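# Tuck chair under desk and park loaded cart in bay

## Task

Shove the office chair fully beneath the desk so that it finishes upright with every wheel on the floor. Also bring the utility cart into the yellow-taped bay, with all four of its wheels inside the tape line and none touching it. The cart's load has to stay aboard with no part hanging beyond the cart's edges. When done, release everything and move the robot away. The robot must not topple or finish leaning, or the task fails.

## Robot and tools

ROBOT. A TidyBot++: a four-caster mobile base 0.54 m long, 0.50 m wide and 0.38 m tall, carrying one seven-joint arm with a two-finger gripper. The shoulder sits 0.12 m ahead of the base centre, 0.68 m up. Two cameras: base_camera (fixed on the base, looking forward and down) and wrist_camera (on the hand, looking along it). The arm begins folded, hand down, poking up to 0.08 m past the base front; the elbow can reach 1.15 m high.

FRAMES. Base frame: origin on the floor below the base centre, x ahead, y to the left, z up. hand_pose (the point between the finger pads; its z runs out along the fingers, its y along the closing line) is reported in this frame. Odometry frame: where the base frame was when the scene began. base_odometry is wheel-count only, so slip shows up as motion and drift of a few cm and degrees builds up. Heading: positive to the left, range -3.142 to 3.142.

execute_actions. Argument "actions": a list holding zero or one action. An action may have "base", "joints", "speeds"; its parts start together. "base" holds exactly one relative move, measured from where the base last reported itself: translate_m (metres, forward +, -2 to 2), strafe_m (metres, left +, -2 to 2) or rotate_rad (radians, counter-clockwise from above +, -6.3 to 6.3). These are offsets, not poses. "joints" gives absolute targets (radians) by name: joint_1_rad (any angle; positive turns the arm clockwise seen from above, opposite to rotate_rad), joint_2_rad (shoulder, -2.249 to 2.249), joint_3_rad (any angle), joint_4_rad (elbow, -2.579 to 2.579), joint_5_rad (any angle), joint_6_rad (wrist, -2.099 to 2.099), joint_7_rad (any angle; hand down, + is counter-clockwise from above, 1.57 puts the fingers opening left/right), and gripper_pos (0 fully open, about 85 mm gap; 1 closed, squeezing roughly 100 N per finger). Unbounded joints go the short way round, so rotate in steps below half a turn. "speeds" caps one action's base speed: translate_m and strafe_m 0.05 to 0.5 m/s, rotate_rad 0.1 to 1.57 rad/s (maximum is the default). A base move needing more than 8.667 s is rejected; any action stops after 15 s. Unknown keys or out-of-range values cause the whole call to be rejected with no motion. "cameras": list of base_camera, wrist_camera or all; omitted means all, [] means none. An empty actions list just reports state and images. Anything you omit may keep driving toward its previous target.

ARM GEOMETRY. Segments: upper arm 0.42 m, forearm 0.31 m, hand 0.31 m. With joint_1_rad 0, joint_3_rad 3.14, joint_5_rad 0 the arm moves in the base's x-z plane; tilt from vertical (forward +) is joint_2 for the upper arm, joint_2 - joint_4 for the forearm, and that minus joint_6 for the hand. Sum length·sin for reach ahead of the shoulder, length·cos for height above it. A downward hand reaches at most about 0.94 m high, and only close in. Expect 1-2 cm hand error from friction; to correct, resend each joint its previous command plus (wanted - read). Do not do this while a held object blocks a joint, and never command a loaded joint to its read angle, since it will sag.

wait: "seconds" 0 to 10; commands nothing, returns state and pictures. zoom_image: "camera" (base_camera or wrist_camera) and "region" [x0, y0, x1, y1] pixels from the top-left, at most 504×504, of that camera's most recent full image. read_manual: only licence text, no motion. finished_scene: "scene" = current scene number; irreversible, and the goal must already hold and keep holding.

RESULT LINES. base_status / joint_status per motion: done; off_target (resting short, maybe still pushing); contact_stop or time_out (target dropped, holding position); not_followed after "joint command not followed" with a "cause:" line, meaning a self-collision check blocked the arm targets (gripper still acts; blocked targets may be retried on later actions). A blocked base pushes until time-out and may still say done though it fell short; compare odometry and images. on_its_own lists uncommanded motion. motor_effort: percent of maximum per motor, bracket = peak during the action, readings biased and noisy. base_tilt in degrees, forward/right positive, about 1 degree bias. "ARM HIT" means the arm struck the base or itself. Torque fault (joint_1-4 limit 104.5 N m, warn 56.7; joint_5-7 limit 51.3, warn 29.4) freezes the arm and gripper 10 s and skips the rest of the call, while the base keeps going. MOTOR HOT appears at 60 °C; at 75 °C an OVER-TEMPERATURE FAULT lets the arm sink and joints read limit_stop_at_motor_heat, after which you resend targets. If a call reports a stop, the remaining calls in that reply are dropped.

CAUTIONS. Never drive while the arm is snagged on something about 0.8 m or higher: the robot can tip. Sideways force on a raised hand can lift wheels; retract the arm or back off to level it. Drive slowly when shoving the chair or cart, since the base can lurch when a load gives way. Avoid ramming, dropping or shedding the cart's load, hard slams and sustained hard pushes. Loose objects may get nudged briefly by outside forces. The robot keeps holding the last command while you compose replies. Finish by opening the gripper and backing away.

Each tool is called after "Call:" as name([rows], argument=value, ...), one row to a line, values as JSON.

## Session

Call:
execute_actions(actions=[])

Scene clock: 0.00 s.
base_odometry: x=+0.000 y=+0.000 heading=+0.000 (m, m, rad; odometry frame)
base_tilt: forward=-0.3 right=+0.3 (deg)
base_status: not commanded
joint_positions: joint_1_rad=+0.058 joint_2_rad=-0.337 joint_3_rad=+3.189 joint_4_rad=-2.502 joint_5_rad=+0.018 joint_6_rad=-0.902 joint_7_rad=+1.596 gripper_pos=+0.000
joint_status: not commanded
motor_effort: joint_1_rad=+1 joint_2_rad=-1 joint_3_rad=+0 joint_4_rad=+14 joint_5_rad=+0 joint_6_rad=+1 joint_7_rad=+0 (%)
hand_pose: x=+0.2630 y=-0.0165 z=+0.5925 quat_wxyz=(+0.002, +0.999, -0.034, +0.037) (m; base frame)
pictures: base_camera, wrist_camera
camera_calibration (this result's frames):
wrist_camera: T_world_to_cam=[[-0.0203726, -0.99916, -0.0355471, 0.0169214], [-0.999109, 0.02166, -0.0362134, 0.334404], [0.036953, 0.0347777, -0.998712, 0.716836], [0, 0, 0, 1]] pos_world=[0.307961, -0.0152659, 0.728624]
Images, in order (width x height): base_camera 644x364, wrist_camera 644x476.

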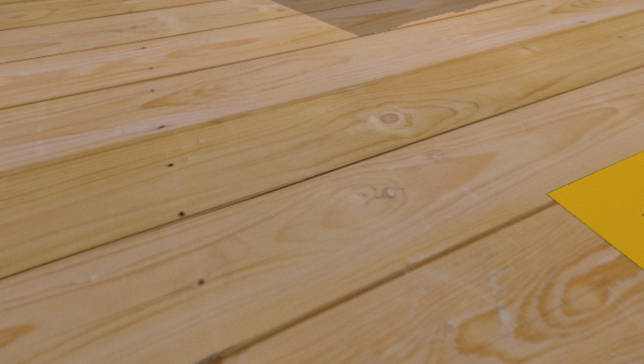

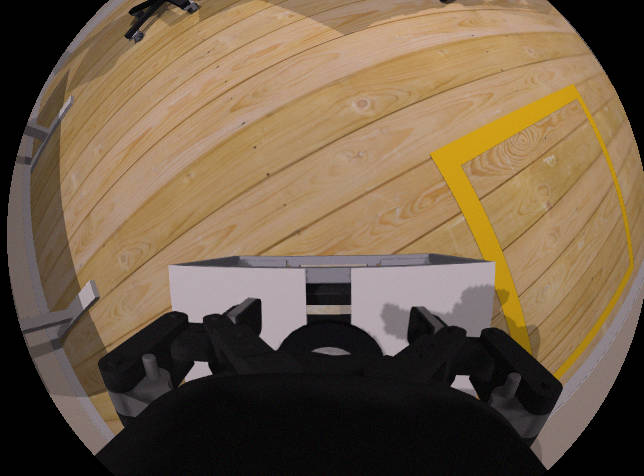

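Call:
execute_actions([
  {"base":{"rotate_rad":0.5},"joints":{"joint_1_rad":0.4,"joint_2_rad":-0.3,"joint_4_rad":-1.3,"joint_6_rad":-1.4}},
])

Scene clock: 4.93 s.
base_odometry: x=+0.000 y=+0.000 heading=+0.499 (m, m, rad; odometry frame)
base_tilt: forward=-0.3 right=+0.3 (deg)
base_status: done
joint_positions: joint_1_rad=+0.385 joint_2_rad=-0.316 joint_3_rad=+3.189 joint_4_rad=-1.315 joint_5_rad=+0.018 joint_6_rad=-1.357 joint_7_rad=+1.596 gripper_pos=+0.000
joint_status: all done
motor_effort: joint_1_rad=+1(1) joint_2_rad=-6(8) joint_3_rad=+0(1) joint_4_rad=+17(18) joint_5_rad=+0(0) joint_6_rad=+6(6) joint_7_rad=+0(0) (%)
hand_pose: x=+0.4372 y=-0.1562 z=+1.0317 quat_wxyz=(+0.088, +0.904, -0.190, +0.372) (m; base frame)
pictures: base_camera, wrist_camera
camera_calibration (this result's frames):
wrist_camera: T_world_to_cam=[[-0.354336, -0.934879, 0.0211428, -0.00588462], [-0.692298, 0.24706, -0.678001, 1.0906], [0.628625, -0.254877, -0.734757, 0.577664], [0, 0, 0, 1]] pos_world=[0.3898, -0.127711, 1.16399]
Images, in order (width x height): base_camera 644x364, wrist_camera 644x476.

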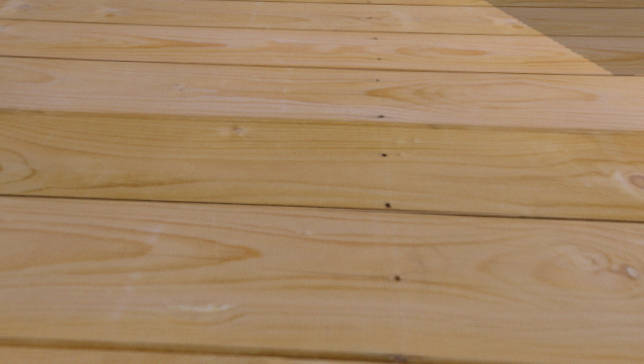

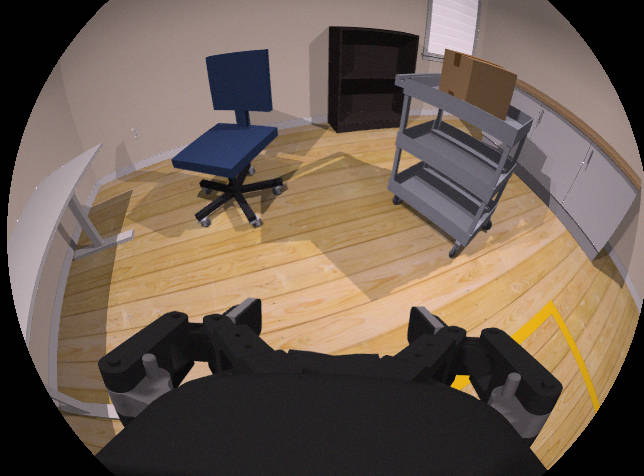

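Call:
execute_actions([
  {"base":{"strafe_m":-0.42},"joints":{"joint_1_rad":1.57,"joint_2_rad":0.5,"joint_4_rad":-2.4,"joint_6_rad":1.35,"joint_3_rad":3.14,"joint_5_rad":0,"joint_7_rad":1.57}},
], cameras=[])

Call:
execute_actions([
  {"base":{"translate_m":0.85}},
], cameras=["wrist_camera"])

Scene clock: 10.60 s.
base_odometry: x=+0.202 y=-0.369 heading=+0.500 (m, m, rad; odometry frame)
base_tilt: forward=-0.3 right=+0.3 (deg)
base_status: done
joint_positions: joint_1_rad=+1.562 joint_2_rad=+0.490 joint_3_rad=+3.158 joint_4_rad=-2.383 joint_5_rad=+0.018 joint_6_rad=+1.311 joint_7_rad=+1.596 gripper_pos=+0.000
joint_status: all done
motor_effort: joint_1_rad=+1(1) joint_2_rad=-25(27) joint_3_rad=+0(2) joint_4_rad=+9(21) joint_5_rad=+0(1) joint_6_rad=+9(9) joint_7_rad=+0(0) (%)
hand_pose: x=+0.1230 y=-0.5929 z=+0.7529 quat_wxyz=(+0.509, +0.510, -0.485, +0.496) (m; base frame)
pictures: none
No camera images: the call's "cameras" was empty. Leave "cameras" out to get every camera's image.

Scene clock: 13.67 s.
base_odometry: x=+0.948 y=+0.039 heading=+0.500 (m, m, rad; odometry frame)
base_tilt: forward=-0.3 right=+0.3 (deg)
base_status: done
joint_positions: joint_1_rad=+1.566 joint_2_rad=+0.490 joint_3_rad=+3.151 joint_4_rad=-2.384 joint_5_rad=+0.017 joint_6_rad=+1.311 joint_7_rad=+1.596 gripper_pos=+0.000
joint_status: not commanded
motor_effort: joint_1_rad=+1(2) joint_2_rad=-25(26) joint_3_rad=-1(2) joint_4_rad=+10(10) joint_5_rad=+0(1) joint_6_rad=+9(9) joint_7_rad=+0(0) (%)
hand_pose: x=+0.1240 y=-0.5926 z=+0.7527 quat_wxyz=(+0.507, +0.510, -0.486, +0.497) (m; base frame)
pictures: wrist_camera
camera_calibration (this result's frames):
wrist_camera: T_world_to_cam=[[-0.995521, -0.0529887, 0.0782919, 0.0401078], [-0.0798433, 0.0278189, -0.996419, 0.826141], [0.0506209, -0.998208, -0.0319251, -0.439504], [0, 0, 0, 1]] pos_world=[0.128138, -0.459573, 0.806011]
Images, in order (width x height): wrist_camera 644x476.

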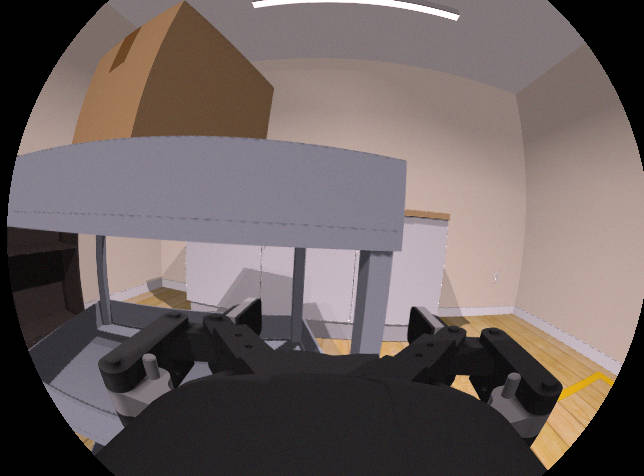

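Call:
execute_actions([
  {"base":{"translate_m":-0.035},"joints":{"joint_2_rad":0.53}},
], cameras=[])

Call:
execute_actions([
  {"base":{"strafe_m":-0.13},"speeds":{"strafe_m":0.15}},
], cameras=["wrist_camera"])

Scene clock: 16.63 s.
base_odometry: x=+0.917 y=+0.022 heading=+0.500 (m, m, rad; odometry frame)
base_tilt: forward=-0.3 right=+0.3 (deg)
base_status: done
joint_positions: joint_1_rad=+1.573 joint_2_rad=+0.521 joint_3_rad=+3.149 joint_4_rad=-2.384 joint_5_rad=+0.017 joint_6_rad=+1.311 joint_7_rad=+1.596 gripper_pos=+0.000
joint_status: all done
motor_effort: joint_1_rad=+1(2) joint_2_rad=-26(27) joint_3_rad=-1(3) joint_4_rad=+9(10) joint_5_rad=+0(1) joint_6_rad=+8(9) joint_7_rad=+0(0) (%)
hand_pose: x=+0.1203 y=-0.5945 z=+0.7340 quat_wxyz=(+0.500, +0.516, -0.495, +0.488) (m; base frame)
pictures: none
No camera images: the call's "cameras" was empty. Leave "cameras" out to get every camera's image.

Scene clock: 18.17 s.
base_odometry: x=+0.980 y=-0.092 heading=+0.501 (m, m, rad; odometry frame)
base_tilt: forward=-0.3 right=+0.3 (deg)
base_status: done
joint_positions: joint_1_rad=+1.573 joint_2_rad=+0.522 joint_3_rad=+3.149 joint_4_rad=-2.386 joint_5_rad=+0.017 joint_6_rad=+1.312 joint_7_rad=+1.596 gripper_pos=+0.000
joint_status: not commanded
motor_effort: joint_1_rad=+1(2) joint_2_rad=-26(27) joint_3_rad=-1(1) joint_4_rad=+9(10) joint_5_rad=+0(0) joint_6_rad=+8(9) joint_7_rad=+0(0) (%)
hand_pose: x=+0.1203 y=-0.5937 z=+0.7323 quat_wxyz=(+0.500, +0.517, -0.496, +0.487) (m; base frame)
pictures: wrist_camera
camera_calibration (this result's frames):
wrist_camera: T_world_to_cam=[[-0.995905, -0.0495562, 0.0756167, 0.0420494], [-0.0786882, 0.0632767, -0.994889, 0.825378], [0.0445181, -0.996765, -0.0669171, -0.413903], [0, 0, 0, 1]] pos_world=[0.125251, -0.462708, 0.790283]
Images, in order (width x height): wrist_camera 644x476.

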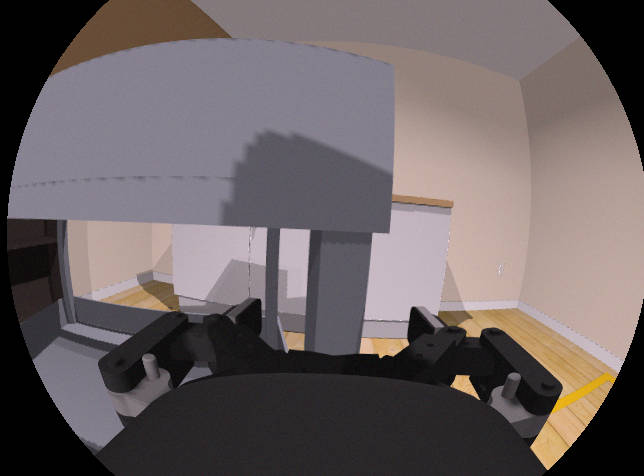

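Call:
execute_actions([
  {"base":{"strafe_m":-0.03}},
], cameras=[])

Call:
execute_actions([
  {"joints":{"gripper_pos":1}},
], cameras=[])

Call:
execute_actions([
  {"base":{"strafe_m":0.2},"speeds":{"strafe_m":0.08}},
], cameras=[])

Call:
execute_actions([
  {"base":{"translate_m":-1.38},"speeds":{"translate_m":0.18},"joints":{"joint_1_rad":1.7}},
])

Call:
execute_actions([
  {"joints":{"joint_1_rad":1.85}},
])

Scene clock: 25.73 s.
base_odometry: x=+0.994 y=-0.118 heading=+0.501 (m, m, rad; odometry frame)
base_tilt: forward=-0.3 right=+0.3 (deg)
base_status: done
joint_positions: joint_1_rad=+1.573 joint_2_rad=+0.526 joint_3_rad=+3.149 joint_4_rad=-2.388 joint_5_rad=+0.017 joint_6_rad=+1.312 joint_7_rad=+1.596 gripper_pos=+0.000
joint_status: not commanded
motor_effort: joint_1_rad=+1(3) joint_2_rad=-25(27) joint_3_rad=-1(1) joint_4_rad=+9(10) joint_5_rad=+0(0) joint_6_rad=+9(9) joint_7_rad=+0(0) (%)
hand_pose: x=+0.1203 y=-0.5933 z=+0.7293 quat_wxyz=(+0.498, +0.518, -0.498, +0.486) (m; base frame)
pictures: none
No camera images: the call's "cameras" was empty. Leave "cameras" out to get every camera's image.

Scene clock: 26.83 s.
base_odometry: x=+0.994 y=-0.118 heading=+0.501 (m, m, rad; odometry frame)
base_tilt: forward=-0.3 right=+0.3 (deg)
base_status: not commanded
joint_positions: joint_1_rad=+1.573 joint_2_rad=+0.526 joint_3_rad=+3.146 joint_4_rad=-2.390 joint_5_rad=+0.017 joint_6_rad=+1.313 joint_7_rad=+1.586 gripper_pos=+0.683
joint_status: gripper_pos off_target (ended at +0.683, target +1.000)
motor_effort: joint_1_rad=+2(3) joint_2_rad=-25(26) joint_3_rad=+0(2) joint_4_rad=+9(11) joint_5_rad=-2(4) joint_6_rad=+9(9) joint_7_rad=+0(4) (%)
hand_pose: x=+0.1221 y=-0.5926 z=+0.7292 quat_wxyz=(+0.494, +0.516, -0.500, +0.489) (m; base frame)
pictures: none
No camera images: the call's "cameras" was empty. Leave "cameras" out to get every camera's image.

Scene clock: 29.87 s.
base_odometry: x=+0.898 y=+0.058 heading=+0.501 (m, m, rad; odometry frame)
base_tilt: forward=-0.3 right=+0.3 (deg)
base_status: done
joint_positions: joint_1_rad=+1.567 joint_2_rad=+0.528 joint_3_rad=+3.142 joint_4_rad=-2.391 joint_5_rad=+0.001 joint_6_rad=+1.318 joint_7_rad=+1.575 gripper_pos=+0.719
joint_status: not commanded
on_its_own: gripper_pos moved +0.036 toward your old target +1.000
motor_effort: joint_1_rad=+1(6) joint_2_rad=-26(29) joint_3_rad=-1(5) joint_4_rad=+8(9) joint_5_rad=-1(4) joint_6_rad=+8(10) joint_7_rad=-3(5) (%)
hand_pose: x=+0.1224 y=-0.5924 z=+0.7293 quat_wxyz=(+0.493, +0.510, -0.505, +0.492) (m; base frame)
pictures: none
No camera images: the call's "cameras" was empty. Leave "cameras" out to get every camera's image.

Scene clock: 38.37 s.
base_odometry: x=-0.312 y=-0.605 heading=+0.501 (m, m, rad; odometry frame)
base_tilt: forward=-0.3 right=+0.3 (deg)
base_status: done
joint_positions: joint_1_rad=+1.682 joint_2_rad=+0.526 joint_3_rad=+3.113 joint_4_rad=-2.401 joint_5_rad=+0.040 joint_6_rad=+1.325 joint_7_rad=+1.583 gripper_pos=+0.719
joint_status: all done
motor_effort: joint_1_rad=+3(15) joint_2_rad=-23(28) joint_3_rad=+1(9) joint_4_rad=+10(12) joint_5_rad=-3(14) joint_6_rad=+6(10) joint_7_rad=-1(6) (%)
hand_pose: x=+0.0808 y=-0.5876 z=+0.7292 quat_wxyz=(+0.505, +0.497, -0.518, +0.479) (m; base frame)
pictures: base_camera, wrist_camera
camera_calibration (this result's frames):
wrist_camera: T_world_to_cam=[[-0.998784, 0.00543135, 0.0489929, 0.0551624], [-0.0484855, 0.0709306, -0.996302, 0.821843], [-0.00888637, -0.997466, -0.0705811, -0.399647], [0, 0, 0, 1]] pos_world=[0.0913913, -0.457227, 0.787894]
Images, in order (width x height): base_camera 644x364, wrist_camera 644x476.

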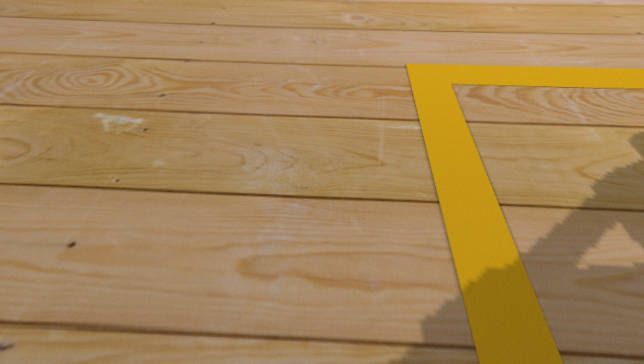

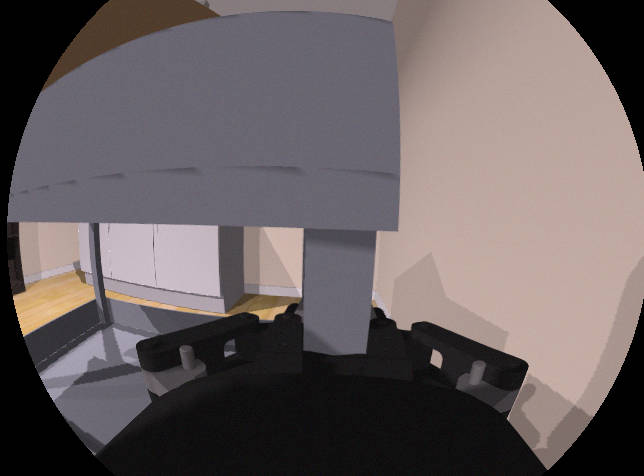

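Scene clock: 40.20 s.
base_odometry: x=-0.312 y=-0.605 heading=+0.501 (m, m, rad; odometry frame)
base_tilt: forward=-0.3 right=+0.3 (deg)
base_status: not commanded
joint_positions: joint_1_rad=+1.820 joint_2_rad=+0.526 joint_3_rad=+3.109 joint_4_rad=-2.401 joint_5_rad=+0.051 joint_6_rad=+1.325 joint_7_rad=+1.583 gripper_pos=+0.719
joint_status: all done
motor_effort: joint_1_rad=+5(14) joint_2_rad=-23(27) joint_3_rad=+2(9) joint_4_rad=+7(12) joint_5_rad=-4(15) joint_6_rad=+6(10) joint_7_rad=+1(6) (%)
hand_pose: x=+0.0058 y=-0.5778 z=+0.7292 quat_wxyz=(+0.534, +0.464, -0.548, +0.447) (m; base frame)
pictures: base_camera, wrist_camera
camera_calibration (this result's frames):
wrist_camera: T_world_to_cam=[[-0.990489, 0.128456, 0.0492947, 0.0510272], [-0.0397082, 0.0761508, -0.996305, 0.820482], [-0.131736, -0.988787, -0.0703257, -0.385041], [0, 0, 0, 1]] pos_world=[0.0323982, -0.449758, 0.787857]
Images, in order (width x height): base_camera 644x364, wrist_camera 644x476.

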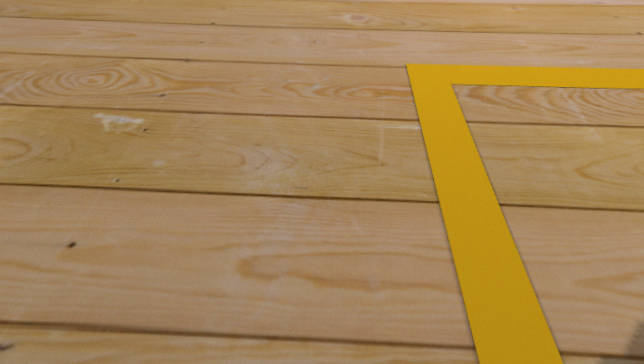

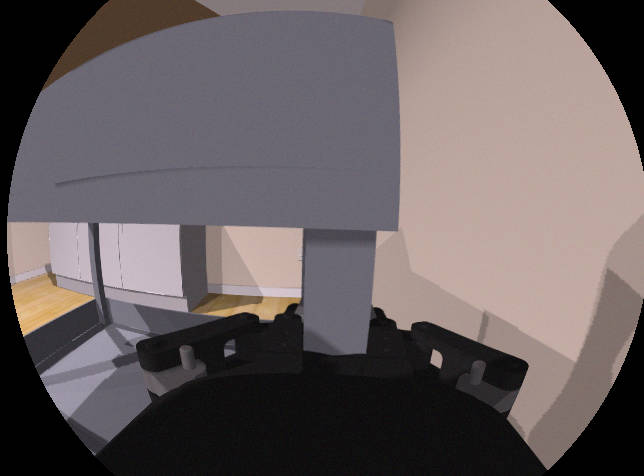

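Call:
execute_actions([
  {"joints":{"gripper_pos":0,"joint_1_rad":1.78}},
], cameras=[])

Call:
execute_actions([
  {"base":{"strafe_m":0.33}},
], cameras=["wrist_camera"])

Call:
execute_actions([
  {"base":{"translate_m":0.5},"joints":{"joint_1_rad":0}},
], cameras=[])

Call:
execute_actions([
  {"base":{"translate_m":0.6},"joints":{"joint_2_rad":1.35,"joint_4_rad":-1.8,"joint_6_rad":1.63,"joint_7_rad":0}},
])

Scene clock: 46.57 s.
base_odometry: x=-0.312 y=-0.605 heading=+0.501 (m, m, rad; odometry frame)
base_tilt: forward=-0.3 right=+0.3 (deg)
base_status: not commanded
joint_positions: joint_1_rad=+1.793 joint_2_rad=+0.529 joint_3_rad=+3.125 joint_4_rad=-2.401 joint_5_rad=+0.020 joint_6_rad=+1.325 joint_7_rad=+1.583 gripper_pos=+0.000
joint_status: all done
motor_effort: joint_1_rad=+1(4) joint_2_rad=-25(28) joint_3_rad=-1(2) joint_4_rad=+9(10) joint_5_rad=+0(4) joint_6_rad=+8(9) joint_7_rad=+0(2) (%)
hand_pose: x=+0.0043 y=-0.5782 z=+0.7276 quat_wxyz=(+0.537, +0.461, -0.552, +0.441) (m; base frame)
pictures: none
No camera images: the call's "cameras" was empty. Leave "cameras" out to get every camera's image.

Scene clock: 48.57 s.
base_odometry: x=-0.471 y=-0.316 heading=+0.501 (m, m, rad; odometry frame)
base_tilt: forward=-0.3 right=+0.3 (deg)
base_status: done
joint_positions: joint_1_rad=+1.791 joint_2_rad=+0.529 joint_3_rad=+3.125 joint_4_rad=-2.400 joint_5_rad=+0.020 joint_6_rad=+1.325 joint_7_rad=+1.583 gripper_pos=+0.000
joint_status: not commanded
motor_effort: joint_1_rad=+1(2) joint_2_rad=-25(29) joint_3_rad=-1(1) joint_4_rad=+9(9) joint_5_rad=+0(0) joint_6_rad=+8(10) joint_7_rad=+0(0) (%)
hand_pose: x=+0.0051 y=-0.5783 z=+0.7275 quat_wxyz=(+0.537, +0.461, -0.552, +0.441) (m; base frame)
pictures: wrist_camera
camera_calibration (this result's frames):
wrist_camera: T_world_to_cam=[[-0.988251, 0.144099, 0.0509384, 0.0583088], [-0.0397392, 0.0795583, -0.996038, 0.820606], [-0.14758, -0.98636, -0.0728972, -0.382408], [0, 0, 0, 1]] pos_world=[0.0337981, -0.450881, 0.786508]
Images, in order (width x height): wrist_camera 644x476.

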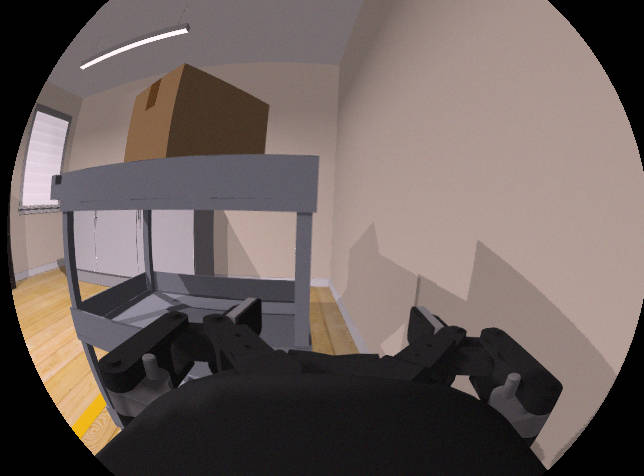

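Scene clock: 51.53 s.
base_odometry: x=-0.032 y=-0.075 heading=+0.502 (m, m, rad; odometry frame)
base_tilt: forward=-0.3 right=+0.3 (deg)
base_status: done
joint_positions: joint_1_rad=+0.009 joint_2_rad=+0.529 joint_3_rad=+3.134 joint_4_rad=-2.400 joint_5_rad=+0.016 joint_6_rad=+1.325 joint_7_rad=+1.583 gripper_pos=+0.000
joint_status: all done
motor_effort: joint_1_rad=+1(2) joint_2_rad=-25(27) joint_3_rad=-1(3) joint_4_rad=+9(9) joint_5_rad=+0(1) joint_6_rad=+8(9) joint_7_rad=+0(0) (%)
hand_pose: x=+0.7085 y=+0.0050 z=+0.7274 quat_wxyz=(-0.001, +0.719, +0.009, +0.695) (m; base frame)
pictures: none
No camera images: the call's "cameras" was empty. Leave "cameras" out to get every camera's image.

Scene clock: 54.10 s.
base_odometry: x=+0.493 y=+0.214 heading=+0.502 (m, m, rad; odometry frame)
base_tilt: forward=-0.2 right=+0.3 (deg)
base_status: done
joint_positions: joint_1_rad=+0.009 joint_2_rad=+1.345 joint_3_rad=+3.134 joint_4_rad=-1.815 joint_5_rad=+0.016 joint_6_rad=+1.588 joint_7_rad=+0.020 gripper_pos=+0.000
joint_status: all done
motor_effort: joint_1_rad=+1(3) joint_2_rad=-38(38) joint_3_rad=-2(1) joint_4_rad=+5(10) joint_5_rad=+0(0) joint_6_rad=+9(9) joint_7_rad=+0(0) (%)
hand_pose: x=+0.8345 y=+0.0032 z=+0.4613 quat_wxyz=(-0.499, +0.506, -0.495, +0.500) (m; base frame)
pictures: base_camera, wrist_camera
camera_calibration (this result's frames):
wrist_camera: T_world_to_cam=[[0.0392022, -0.0559158, -0.997666, 0.434693], [-0.0471106, 0.997219, -0.0577419, 0.112531], [0.99812, 0.0492643, 0.036459, -0.715686], [0, 0, 0, 1]] pos_world=[0.702601, -0.0526545, 0.466269]
Images, in order (width x height): base_camera 644x364, wrist_camera 644x476.

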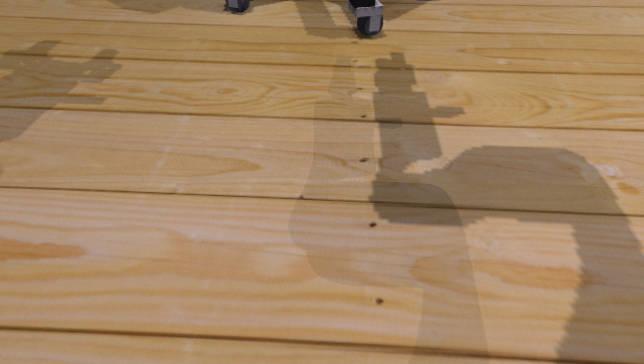

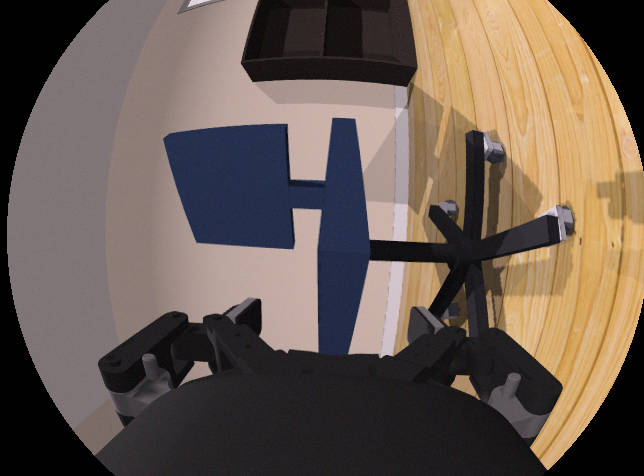

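Call:
execute_actions([
  {"base":{"translate_m":0.23},"speeds":{"translate_m":0.15}},
], cameras=["wrist_camera"])

Call:
execute_actions([
  {"joints":{"gripper_pos":1}},
], cameras=[])

Call:
execute_actions([
  {"base":{"translate_m":-1.1},"speeds":{"translate_m":0.17}},
])

Scene clock: 59.77 s.
base_odometry: x=+0.695 y=+0.325 heading=+0.503 (m, m, rad; odometry frame)
base_tilt: forward=-0.2 right=+0.3 (deg)
base_status: done
joint_positions: joint_1_rad=+0.002 joint_2_rad=+1.354 joint_3_rad=+3.134 joint_4_rad=-1.813 joint_5_rad=+0.016 joint_6_rad=+1.588 joint_7_rad=+0.020 gripper_pos=+0.000
joint_status: not commanded
motor_effort: joint_1_rad=+1(4) joint_2_rad=-38(43) joint_3_rad=-1(2) joint_4_rad=+5(12) joint_5_rad=+0(2) joint_6_rad=+9(13) joint_7_rad=+0(1) (%)
hand_pose: x=+0.8332 y=+0.0081 z=+0.4556 quat_wxyz=(-0.499, +0.509, -0.495, +0.497) (m; base frame)
pictures: wrist_camera
camera_calibration (this result's frames):
wrist_camera: T_world_to_cam=[[0.0333285, -0.055527, -0.997901, 0.434381], [-0.0542453, 0.996883, -0.0572821, 0.113017], [0.997971, 0.0560405, 0.0302125, -0.711486], [0, 0, 0, 1]] pos_world=[0.701696, -0.0486725, 0.461439]
Images, in order (width x height): wrist_camera 644x476.

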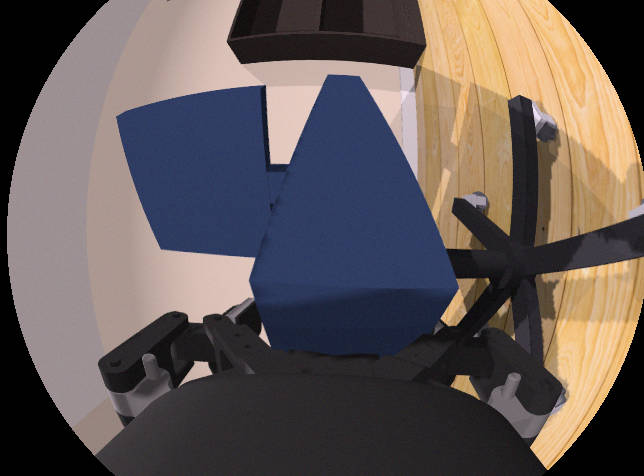

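Scene clock: 60.87 s.
base_odometry: x=+0.695 y=+0.325 heading=+0.503 (m, m, rad; odometry frame)
base_tilt: forward=-0.2 right=+0.3 (deg)
base_status: not commanded
joint_positions: joint_1_rad=-0.001 joint_2_rad=+1.363 joint_3_rad=+3.135 joint_4_rad=-1.817 joint_5_rad=+0.010 joint_6_rad=+1.599 joint_7_rad=+0.018 gripper_pos=+0.336
joint_status: gripper_pos off_target (ended at +0.336, target +1.000)
motor_effort: joint_1_rad=+2(6) joint_2_rad=-41(45) joint_3_rad=-2(5) joint_4_rad=+7(15) joint_5_rad=+0(5) joint_6_rad=+8(11) joint_7_rad=-1(3) (%)
hand_pose: x=+0.8300 y=+0.0077 z=+0.4516 quat_wxyz=(-0.498, +0.508, -0.497, +0.497) (m; base frame)
pictures: none
No camera images: the call's "cameras" was empty. Leave "cameras" out to get every camera's image.

Scene clock: 68.00 s.
base_odometry: x=-0.269 y=-0.205 heading=+0.503 (m, m, rad; odometry frame)
base_tilt: forward=-0.3 right=+0.3 (deg)
base_status: done
joint_positions: joint_1_rad=-0.035 joint_2_rad=+1.371 joint_3_rad=+3.137 joint_4_rad=-1.794 joint_5_rad=+0.035 joint_6_rad=+1.597 joint_7_rad=+0.018 gripper_pos=+0.341
joint_status: not commanded
motor_effort: joint_1_rad=+10(11) joint_2_rad=-42(47) joint_3_rad=+0(4) joint_4_rad=+6(7) joint_5_rad=-9(9) joint_6_rad=+8(21) joint_7_rad=-3(3) (%)
hand_pose: x=+0.8341 y=+0.0392 z=+0.4517 quat_wxyz=(-0.515, +0.520, -0.478, +0.486) (m; base frame)
pictures: base_camera, wrist_camera
camera_calibration (this result's frames):
wrist_camera: T_world_to_cam=[[0.0462279, -0.0527054, -0.99754, 0.421136], [-0.108022, 0.992487, -0.0574445, 0.126918], [0.993073, 0.110412, 0.0401872, -0.716511], [0, 0, 0, 1]] pos_world=[0.70579, -0.0246565, 0.456185]
Images, in order (width x height): base_camera 644x364, wrist_camera 644x476.

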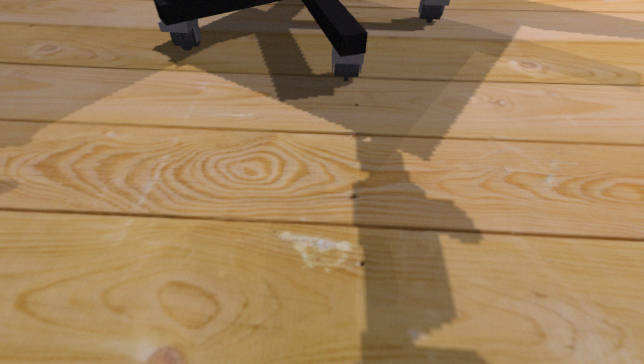

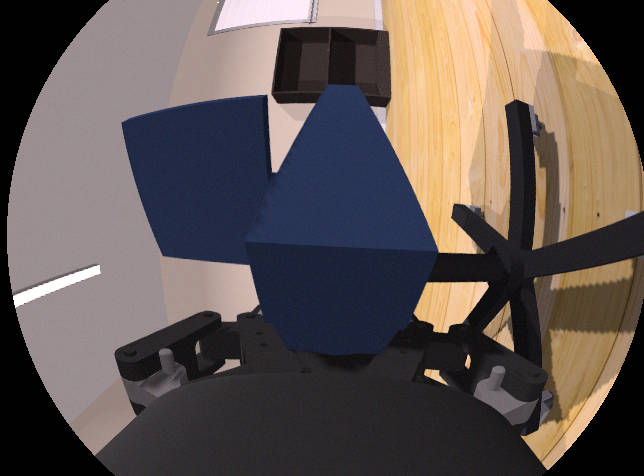

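Call:
execute_actions([
  {"base":{"strafe_m":0.2},"speeds":{"strafe_m":0.08}},
], cameras=[])

Call:
execute_actions([
  {"base":{"translate_m":0.06},"speeds":{"translate_m":0.06}},
], cameras=[])

Call:
execute_actions([
  {"base":{"strafe_m":0.15},"speeds":{"strafe_m":0.08}},
])

Scene clock: 74.77 s.
base_odometry: x=-0.366 y=-0.030 heading=+0.503 (m, m, rad; odometry frame)
base_tilt: forward=-0.3 right=+0.3 (deg)
base_status: done
joint_positions: joint_1_rad=+0.074 joint_2_rad=+1.371 joint_3_rad=+3.151 joint_4_rad=-1.796 joint_5_rad=-0.077 joint_6_rad=+1.599 joint_7_rad=+0.000 gripper_pos=+0.341
joint_status: not commanded
motor_effort: joint_1_rad=-12(16) joint_2_rad=-43(45) joint_3_rad=-5(6) joint_4_rad=+6(9) joint_5_rad=+11(15) joint_6_rad=+12(13) joint_7_rad=+3(4) (%)
hand_pose: x=+0.8300 y=-0.0786 z=+0.4520 quat_wxyz=(-0.458, +0.463, -0.533, +0.540) (m; base frame)
pictures: none
No camera images: the call's "cameras" was empty. Leave "cameras" out to get every camera's image.

Scene clock: 76.30 s.
base_odometry: x=-0.313 y=-0.001 heading=+0.503 (m, m, rad; odometry frame)
base_tilt: forward=-0.2 right=+0.3 (deg)
base_status: done
joint_positions: joint_1_rad=+0.053 joint_2_rad=+1.372 joint_3_rad=+3.151 joint_4_rad=-1.806 joint_5_rad=-0.067 joint_6_rad=+1.612 joint_7_rad=-0.001 gripper_pos=+0.341
joint_status: not commanded
motor_effort: joint_1_rad=-7(12) joint_2_rad=-41(48) joint_3_rad=-4(5) joint_4_rad=+5(11) joint_5_rad=+7(12) joint_6_rad=+14(17) joint_7_rad=+0(4) (%)
hand_pose: x=+0.8284 y=-0.0609 z=+0.4521 quat_wxyz=(-0.467, +0.470, -0.526, +0.533) (m; base frame)
pictures: none
No camera images: the call's "cameras" was empty. Leave "cameras" out to get every camera's image.

Scene clock: 78.90 s.
base_odometry: x=-0.385 y=+0.131 heading=+0.503 (m, m, rad; odometry frame)
base_tilt: forward=-0.2 right=+0.2 (deg)
base_status: done
joint_positions: joint_1_rad=+0.057 joint_2_rad=+1.373 joint_3_rad=+3.153 joint_4_rad=-1.807 joint_5_rad=-0.074 joint_6_rad=+1.612 joint_7_rad=-0.002 gripper_pos=+0.341
joint_status: not commanded
motor_effort: joint_1_rad=-7(17) joint_2_rad=-42(44) joint_3_rad=-3(7) joint_4_rad=+8(9) joint_5_rad=+8(16) joint_6_rad=+10(17) joint_7_rad=+2(5) (%)
hand_pose: x=+0.8276 y=-0.0660 z=+0.4518 quat_wxyz=(-0.464, +0.468, -0.528, +0.536) (m; base frame)
pictures: base_camera, wrist_camera
camera_calibration (this result's frames):
wrist_camera: T_world_to_cam=[[0.0368501, -0.0606328, -0.99748, 0.423182], [0.0953571, 0.993816, -0.0568873, 0.0621451], [0.994761, -0.0930205, 0.042404, -0.714272], [0, 0, 0, 1]] pos_world=[0.68901, -0.102544, 0.455939]
Images, in order (width x height): base_camera 644x364, wrist_camera 644x476.

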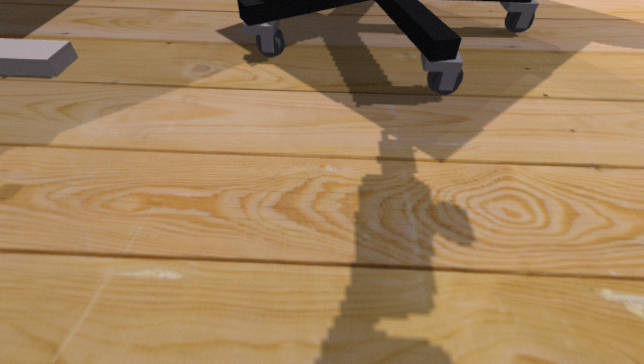

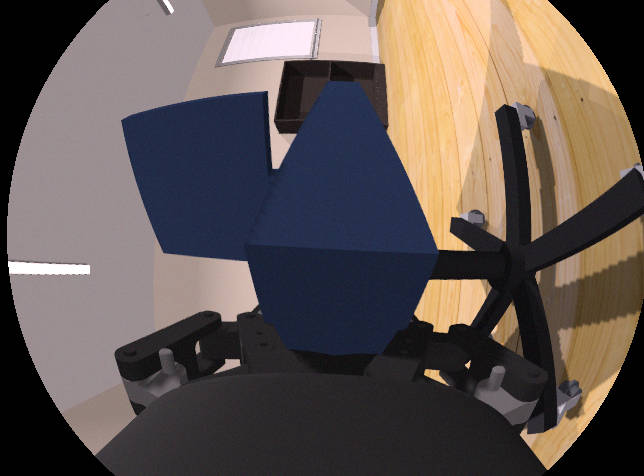

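Call:
execute_actions([
  {"base":{"translate_m":0.33},"speeds":{"translate_m":0.12}},
], cameras=["base_camera"])

Call:
execute_actions([
  {"base":{"strafe_m":-0.05},"joints":{"gripper_pos":0}},
], cameras=[])

Call:
execute_actions([
  {"base":{"translate_m":-0.2}},
], cameras=[])

Call:
execute_actions([
  {"base":{"strafe_m":-0.6},"joints":{"joint_7_rad":1.57}},
], cameras=[])

Call:
execute_actions([
  {"base":{"translate_m":0.75},"joints":{"joint_1_rad":0.3}},
])

Scene clock: 87.57 s.
base_odometry: x=-0.096 y=+0.290 heading=+0.503 (m, m, rad; odometry frame)
base_tilt: forward=-0.2 right=+0.3 (deg)
base_status: done
joint_positions: joint_1_rad=-0.027 joint_2_rad=+1.374 joint_3_rad=+3.153 joint_4_rad=-1.812 joint_5_rad=+0.024 joint_6_rad=+1.622 joint_7_rad=+0.002 gripper_pos=+0.341
joint_status: not commanded
motor_effort: joint_1_rad=+8(10) joint_2_rad=-42(45) joint_3_rad=-1(3) joint_4_rad=+7(12) joint_5_rad=-6(10) joint_6_rad=+14(14) joint_7_rad=-4(5) (%)
hand_pose: x=+0.8287 y=+0.0241 z=+0.4521 quat_wxyz=(-0.511, +0.513, -0.483, +0.492) (m; base frame)
pictures: base_camera
Images, in order (width x height): base_camera 644x364.

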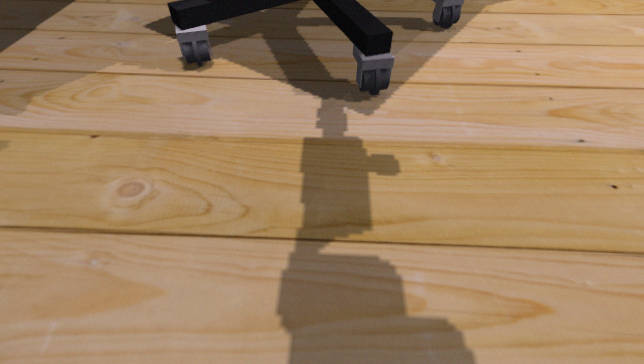

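Scene clock: 88.70 s.
base_odometry: x=-0.072 y=+0.246 heading=+0.504 (m, m, rad; odometry frame)
base_tilt: forward=-0.2 right=+0.3 (deg)
base_status: done
joint_positions: joint_1_rad=+0.002 joint_2_rad=+1.365 joint_3_rad=+3.147 joint_4_rad=-1.809 joint_5_rad=+0.021 joint_6_rad=+1.622 joint_7_rad=+0.008 gripper_pos=+0.000
joint_status: all done
motor_effort: joint_1_rad=+1(13) joint_2_rad=-40(44) joint_3_rad=-1(2) joint_4_rad=+6(9) joint_5_rad=+0(9) joint_6_rad=+10(15) joint_7_rad=+0(5) (%)
hand_pose: x=+0.8319 y=+0.0048 z=+0.4594 quat_wxyz=(-0.506, +0.503, -0.488, +0.503) (m; base frame)
pictures: none
No camera images: the call's "cameras" was empty. Leave "cameras" out to get every camera's image.

Scene clock: 90.33 s.
base_odometry: x=-0.247 y=+0.150 heading=+0.504 (m, m, rad; odometry frame)
base_tilt: forward=-0.3 right=+0.3 (deg)
base_status: done
joint_positions: joint_1_rad=+0.002 joint_2_rad=+1.358 joint_3_rad=+3.147 joint_4_rad=-1.808 joint_5_rad=+0.021 joint_6_rad=+1.622 joint_7_rad=+0.008 gripper_pos=+0.000
joint_status: not commanded
motor_effort: joint_1_rad=+1(2) joint_2_rad=-38(39) joint_3_rad=-1(1) joint_4_rad=+5(7) joint_5_rad=+0(0) joint_6_rad=+8(10) joint_7_rad=+0(0) (%)
hand_pose: x=+0.8338 y=+0.0048 z=+0.4648 quat_wxyz=(-0.508, +0.501, -0.486, +0.505) (m; base frame)
pictures: none
No camera images: the call's "cameras" was empty. Leave "cameras" out to get every camera's image.

Scene clock: 92.90 s.
base_odometry: x=+0.042 y=-0.376 heading=+0.503 (m, m, rad; odometry frame)
base_tilt: forward=-0.3 right=+0.3 (deg)
base_status: done
joint_positions: joint_1_rad=+0.002 joint_2_rad=+1.358 joint_3_rad=+3.147 joint_4_rad=-1.808 joint_5_rad=+0.020 joint_6_rad=+1.622 joint_7_rad=+1.568 gripper_pos=+0.000
joint_status: all done
motor_effort: joint_1_rad=+1(5) joint_2_rad=-38(39) joint_3_rad=-1(3) joint_4_rad=+5(5) joint_5_rad=+0(0) joint_6_rad=+8(9) joint_7_rad=+0(1) (%)
hand_pose: x=+0.8338 y=+0.0044 z=+0.4648 quat_wxyz=(-0.005, +0.698, +0.007, +0.716) (m; base frame)
pictures: none
No camera images: the call's "cameras" was empty. Leave "cameras" out to get every camera's image.

Scene clock: 95.77 s.
base_odometry: x=+0.700 y=-0.015 heading=+0.503 (m, m, rad; odometry frame)
base_tilt: forward=-0.2 right=+0.3 (deg)
base_status: done
joint_positions: joint_1_rad=+0.302 joint_2_rad=+1.358 joint_3_rad=+3.147 joint_4_rad=-1.808 joint_5_rad=+0.017 joint_6_rad=+1.622 joint_7_rad=+1.568 gripper_pos=+0.000
joint_status: all done
motor_effort: joint_1_rad=+1(2) joint_2_rad=-38(39) joint_3_rad=-1(3) joint_4_rad=+5(6) joint_5_rad=+0(1) joint_6_rad=+9(9) joint_7_rad=+0(0) (%)
hand_pose: x=+0.8030 y=-0.2081 z=+0.4649 quat_wxyz=(+0.103, +0.690, -0.099, +0.709) (m; base frame)
pictures: base_camera, wrist_camera
camera_calibration (this result's frames):
wrist_camera: T_world_to_cam=[[-0.244183, -0.968589, 0.0470059, -0.0203101], [-0.0236018, -0.0425228, -0.998817, 0.524252], [0.969442, -0.245003, -0.0124771, -0.689348], [0, 0, 0, 1]] pos_world=[0.675697, -0.166272, 0.515985]
Images, in order (width x height): base_camera 644x364, wrist_camera 644x476.

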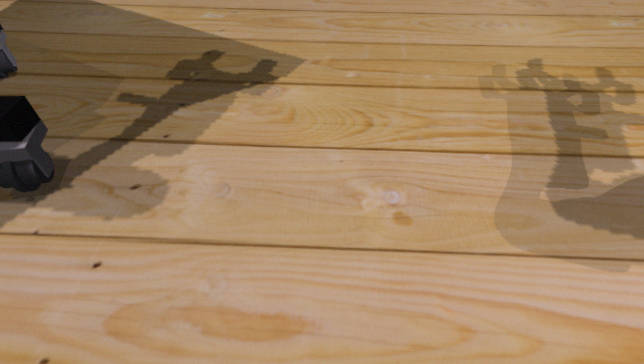

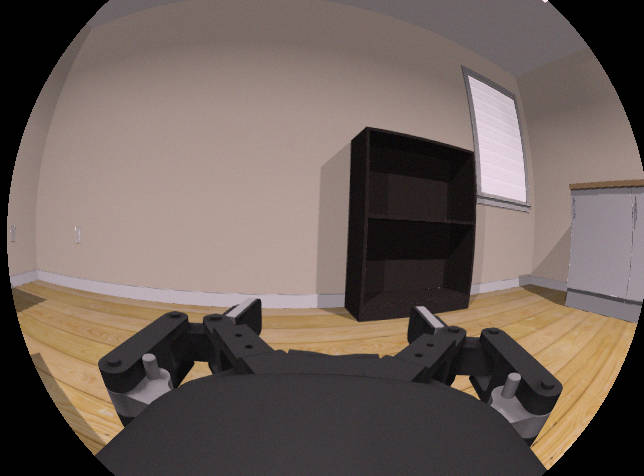

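Call:
execute_actions([
  {"base":{"strafe_m":-0.65},"joints":{"joint_1_rad":-0.4}},
], cameras=[])

Call:
execute_actions([
  {"base":{"translate_m":0.55}},
], cameras=[])

Call:
execute_actions([
  {"base":{"rotate_rad":1.57},"joints":{"joint_1_rad":0},"speeds":{"rotate_rad":0.8}},
])

Scene clock: 101.83 s.
base_odometry: x=+1.014 y=-0.584 heading=+0.503 (m, m, rad; odometry frame)
base_tilt: forward=-0.2 right=+0.3 (deg)
base_status: done
joint_positions: joint_1_rad=-0.388 joint_2_rad=+1.357 joint_3_rad=+3.145 joint_4_rad=-1.808 joint_5_rad=+0.017 joint_6_rad=+1.622 joint_7_rad=+1.568 gripper_pos=+0.000
joint_status: all done
motor_effort: joint_1_rad=+1(5) joint_2_rad=-38(40) joint_3_rad=-1(2) joint_4_rad=+5(5) joint_5_rad=+0(1) joint_6_rad=+9(9) joint_7_rad=+0(0) (%)
hand_pose: x=+0.7786 y=+0.2759 z=+0.4651 quat_wxyz=(-0.144, +0.683, +0.140, +0.702) (m; base frame)
pictures: none
No camera images: the call's "cameras" was empty. Leave "cameras" out to get every camera's image.

Scene clock: 104.30 s.
base_odometry: x=+1.496 y=-0.319 heading=+0.503 (m, m, rad; odometry frame)
base_tilt: forward=-0.2 right=+0.3 (deg)
base_status: done
joint_positions: joint_1_rad=-0.391 joint_2_rad=+1.357 joint_3_rad=+3.145 joint_4_rad=-1.807 joint_5_rad=+0.017 joint_6_rad=+1.622 joint_7_rad=+1.568 gripper_pos=+0.000
joint_status: not commanded
motor_effort: joint_1_rad=+1(3) joint_2_rad=-38(41) joint_3_rad=-1(2) joint_4_rad=+5(7) joint_5_rad=+0(0) joint_6_rad=+9(9) joint_7_rad=+0(0) (%)
hand_pose: x=+0.7780 y=+0.2778 z=+0.4656 quat_wxyz=(-0.145, +0.683, +0.141, +0.702) (m; base frame)
pictures: none
No camera images: the call's "cameras" was empty. Leave "cameras" out to get every camera's image.

Scene clock: 107.30 s.
base_odometry: x=+1.496 y=-0.319 heading=+2.072 (m, m, rad; odometry frame)
base_tilt: forward=-0.3 right=+0.3 (deg)
base_status: done
joint_positions: joint_1_rad=-0.005 joint_2_rad=+1.357 joint_3_rad=+3.142 joint_4_rad=-1.807 joint_5_rad=+0.017 joint_6_rad=+1.622 joint_7_rad=+1.568 gripper_pos=+0.000
joint_status: all done
motor_effort: joint_1_rad=+1(6) joint_2_rad=-38(39) joint_3_rad=-1(3) joint_4_rad=+5(6) joint_5_rad=+0(1) joint_6_rad=+8(9) joint_7_rad=+0(0) (%)
hand_pose: x=+0.8341 y=+0.0096 z=+0.4656 quat_wxyz=(-0.008, +0.697, +0.007, +0.717) (m; base frame)
pictures: base_camera, wrist_camera
camera_calibration (this result's frames):
wrist_camera: T_world_to_cam=[[0.0602457, -0.997267, 0.0427628, -0.0535108], [-0.00856938, -0.0433558, -0.999023, 0.522487], [0.998147, 0.0598204, -0.011158, -0.693698], [0, 0, 0, 1]] pos_world=[0.700114, 0.0107856, 0.516524]
Images, in order (width x height): base_camera 644x364, wrist_camera 644x476.

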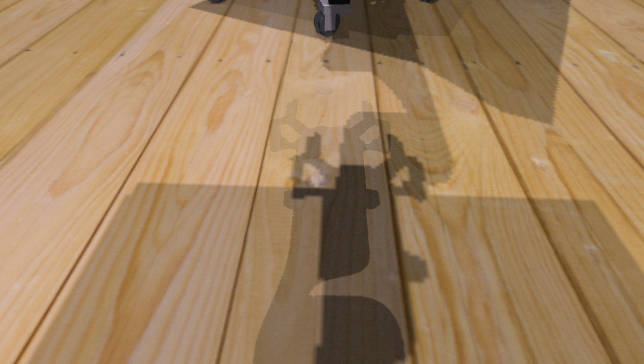

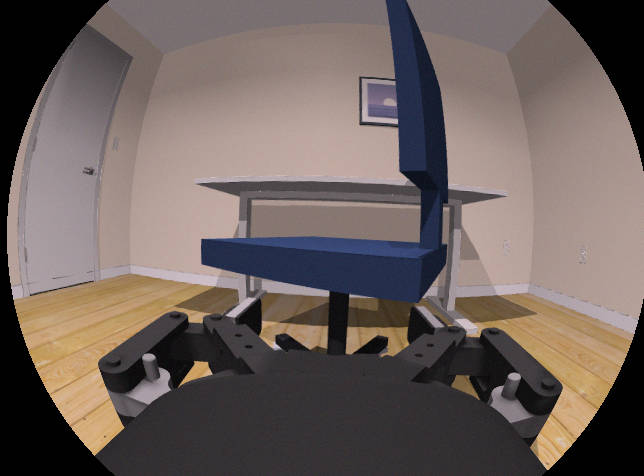

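Call:
execute_actions([
  {"base":{"strafe_m":-0.22},"joints":{"gripper_pos":1}},
], cameras=[])

Call:
execute_actions([
  {"base":{"translate_m":0.24},"speeds":{"translate_m":0.2}},
], cameras=["wrist_camera"])

Call:
execute_actions([
  {"base":{"strafe_m":0.3},"speeds":{"strafe_m":0.07}},
])

Scene clock: 111.87 s.
base_odometry: x=+1.689 y=-0.213 heading=+2.073 (m, m, rad; odometry frame)
base_tilt: forward=-0.3 right=+0.3 (deg)
base_status: done
joint_positions: joint_1_rad=+0.006 joint_2_rad=+1.357 joint_3_rad=+3.142 joint_4_rad=-1.807 joint_5_rad=+0.017 joint_6_rad=+1.622 joint_7_rad=+1.568 gripper_pos=+0.999
joint_status: all done
motor_effort: joint_1_rad=+1(5) joint_2_rad=-38(39) joint_3_rad=-1(3) joint_4_rad=+5(5) joint_5_rad=+0(1) joint_6_rad=+9(9) joint_7_rad=+0(0) (%)
hand_pose: x=+0.8342 y=+0.0016 z=+0.4656 quat_wxyz=(-0.004, +0.697, +0.003, +0.717) (m; base frame)
pictures: none
No camera images: the call's "cameras" was empty. Leave "cameras" out to get every camera's image.

Scene clock: 113.83 s.
base_odometry: x=+1.573 y=-0.002 heading=+2.073 (m, m, rad; odometry frame)
base_tilt: forward=-0.2 right=+0.3 (deg)
base_status: done
joint_positions: joint_1_rad=+0.006 joint_2_rad=+1.357 joint_3_rad=+3.142 joint_4_rad=-1.807 joint_5_rad=+0.017 joint_6_rad=+1.622 joint_7_rad=+1.568 gripper_pos=+0.999
joint_status: not commanded
motor_effort: joint_1_rad=+1(3) joint_2_rad=-38(41) joint_3_rad=-1(2) joint_4_rad=+5(7) joint_5_rad=+0(0) joint_6_rad=+8(9) joint_7_rad=+0(0) (%)
hand_pose: x=+0.8343 y=+0.0018 z=+0.4658 quat_wxyz=(-0.005, +0.697, +0.003, +0.717) (m; base frame)
pictures: wrist_camera
camera_calibration (this result's frames):
wrist_camera: T_world_to_cam=[[0.0492804, -0.997869, 0.0427712, -0.0521866], [-0.00866847, -0.0432489, -0.999027, 0.522442], [0.998747, 0.0488617, -0.0107813, -0.694041], [0, 0, 0, 1]] pos_world=[0.700272, 0.0044317, 0.516683]
Images, in order (width x height): wrist_camera 644x476.

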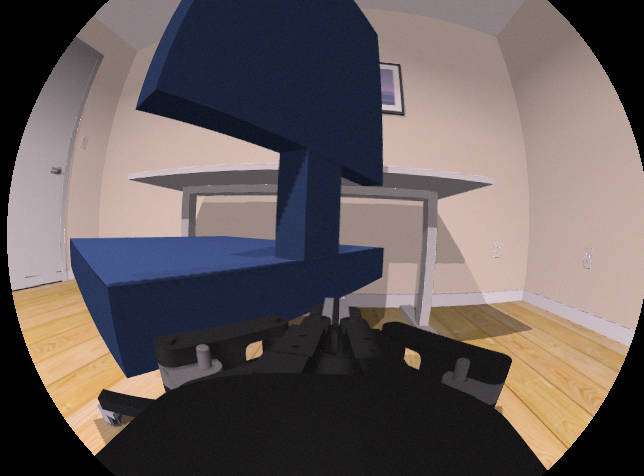

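Scene clock: 118.63 s.
base_odometry: x=+1.310 y=-0.147 heading=+2.073 (m, m, rad; odometry frame)
base_tilt: forward=-0.3 right=+0.3 (deg)
base_status: done
joint_positions: joint_1_rad=+0.009 joint_2_rad=+1.357 joint_3_rad=+3.144 joint_4_rad=-1.808 joint_5_rad=-0.003 joint_6_rad=+1.622 joint_7_rad=+1.568 gripper_pos=+0.999
joint_status: not commanded
motor_effort: joint_1_rad=+1(5) joint_2_rad=-38(41) joint_3_rad=-1(5) joint_4_rad=+5(10) joint_5_rad=+0(4) joint_6_rad=+9(9) joint_7_rad=+0(0) (%)
hand_pose: x=+0.8341 y=-0.0068 z=+0.4656 quat_wxyz=(+0.004, +0.697, -0.005, +0.717) (m; base frame)
pictures: base_camera, wrist_camera
camera_calibration (this result's frames):
wrist_camera: T_world_to_cam=[[0.0263601, -0.998673, 0.0442411, -0.0423208], [-0.0103308, -0.0445263, -0.998955, 0.523208], [0.999599, 0.0258755, -0.0114909, -0.693947], [0, 0, 0, 1]] pos_world=[0.700189, -0.00101194, 0.51656]
Images, in order (width x height): base_camera 644x364, wrist_camera 644x476.

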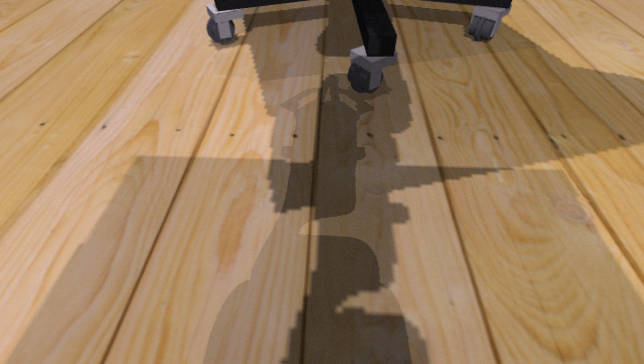

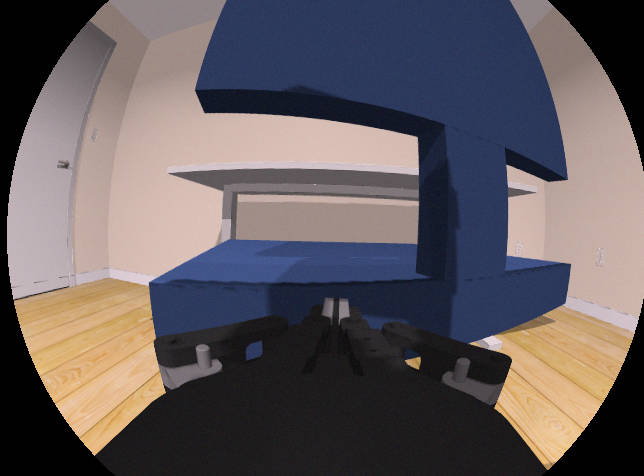

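Call:
execute_actions([
  {"base":{"translate_m":-0.06}},
], cameras=[])

Call:
execute_actions([
  {"base":{"strafe_m":-0.08},"joints":{"gripper_pos":0}},
], cameras=[])

Call:
execute_actions([
  {"base":{"translate_m":0.55},"speeds":{"translate_m":0.12}},
])

Scene clock: 121.33 s.
base_odometry: x=+1.339 y=-0.199 heading=+2.073 (m, m, rad; odometry frame)
base_tilt: forward=-0.3 right=+0.3 (deg)
base_status: done
joint_positions: joint_1_rad=+0.009 joint_2_rad=+1.357 joint_3_rad=+3.144 joint_4_rad=-1.808 joint_5_rad=-0.003 joint_6_rad=+1.622 joint_7_rad=+1.568 gripper_pos=+0.999
joint_status: not commanded
motor_effort: joint_1_rad=+1(2) joint_2_rad=-38(39) joint_3_rad=-1(1) joint_4_rad=+5(6) joint_5_rad=+0(0) joint_6_rad=+8(9) joint_7_rad=+0(0) (%)
hand_pose: x=+0.8342 y=-0.0068 z=+0.4658 quat_wxyz=(+0.004, +0.697, -0.005, +0.717) (m; base frame)
pictures: none
No camera images: the call's "cameras" was empty. Leave "cameras" out to get every camera's image.

Scene clock: 122.63 s.
base_odometry: x=+1.409 y=-0.161 heading=+2.073 (m, m, rad; odometry frame)
base_tilt: forward=-0.2 right=+0.3 (deg)
base_status: done
joint_positions: joint_1_rad=+0.007 joint_2_rad=+1.357 joint_3_rad=+3.144 joint_4_rad=-1.808 joint_5_rad=-0.003 joint_6_rad=+1.622 joint_7_rad=+1.568 gripper_pos=+0.000
joint_status: all done
motor_effort: joint_1_rad=+1(3) joint_2_rad=-38(38) joint_3_rad=-1(3) joint_4_rad=+5(6) joint_5_rad=+0(1) joint_6_rad=+8(9) joint_7_rad=+0(0) (%)
hand_pose: x=+0.8342 y=-0.0054 z=+0.4658 quat_wxyz=(+0.004, +0.697, -0.004, +0.717) (m; base frame)
pictures: none
No camera images: the call's "cameras" was empty. Leave "cameras" out to get every camera's image.

Scene clock: 127.80 s.
base_odometry: x=+1.145 y=+0.322 heading=+2.072 (m, m, rad; odometry frame)
base_tilt: forward=-0.2 right=+0.3 (deg)
base_status: done
joint_positions: joint_1_rad=+0.012 joint_2_rad=+1.356 joint_3_rad=+3.144 joint_4_rad=-1.810 joint_5_rad=-0.003 joint_6_rad=+1.625 joint_7_rad=+1.568 gripper_pos=+0.000
joint_status: not commanded
motor_effort: joint_1_rad=+1(4) joint_2_rad=-38(44) joint_3_rad=-1(4) joint_4_rad=+5(21) joint_5_rad=+0(4) joint_6_rad=+9(11) joint_7_rad=+0(1) (%)
hand_pose: x=+0.8337 y=-0.0085 z=+0.4666 quat_wxyz=(+0.005, +0.696, -0.005, +0.718) (m; base frame)
pictures: base_camera, wrist_camera
camera_calibration (this result's frames):
wrist_camera: T_world_to_cam=[[0.0240857, -0.998727, 0.0443157, -0.0422419], [-0.00827541, -0.0445262, -0.998974, 0.522413], [0.999676, 0.0236943, -0.00933732, -0.694586], [0, 0, 0, 1]] pos_world=[0.699701, -0.00246938, 0.517263]
Images, in order (width x height): base_camera 644x364, wrist_camera 644x476.

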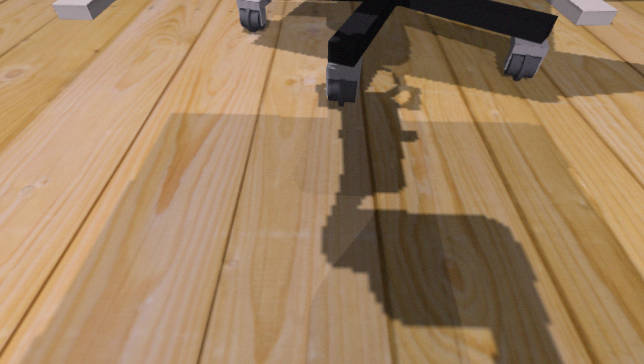

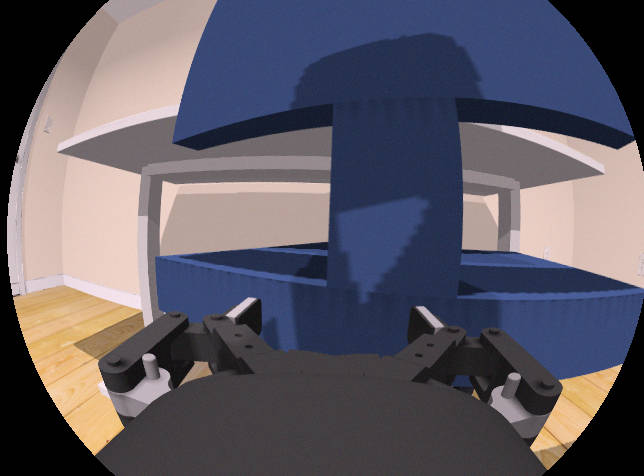

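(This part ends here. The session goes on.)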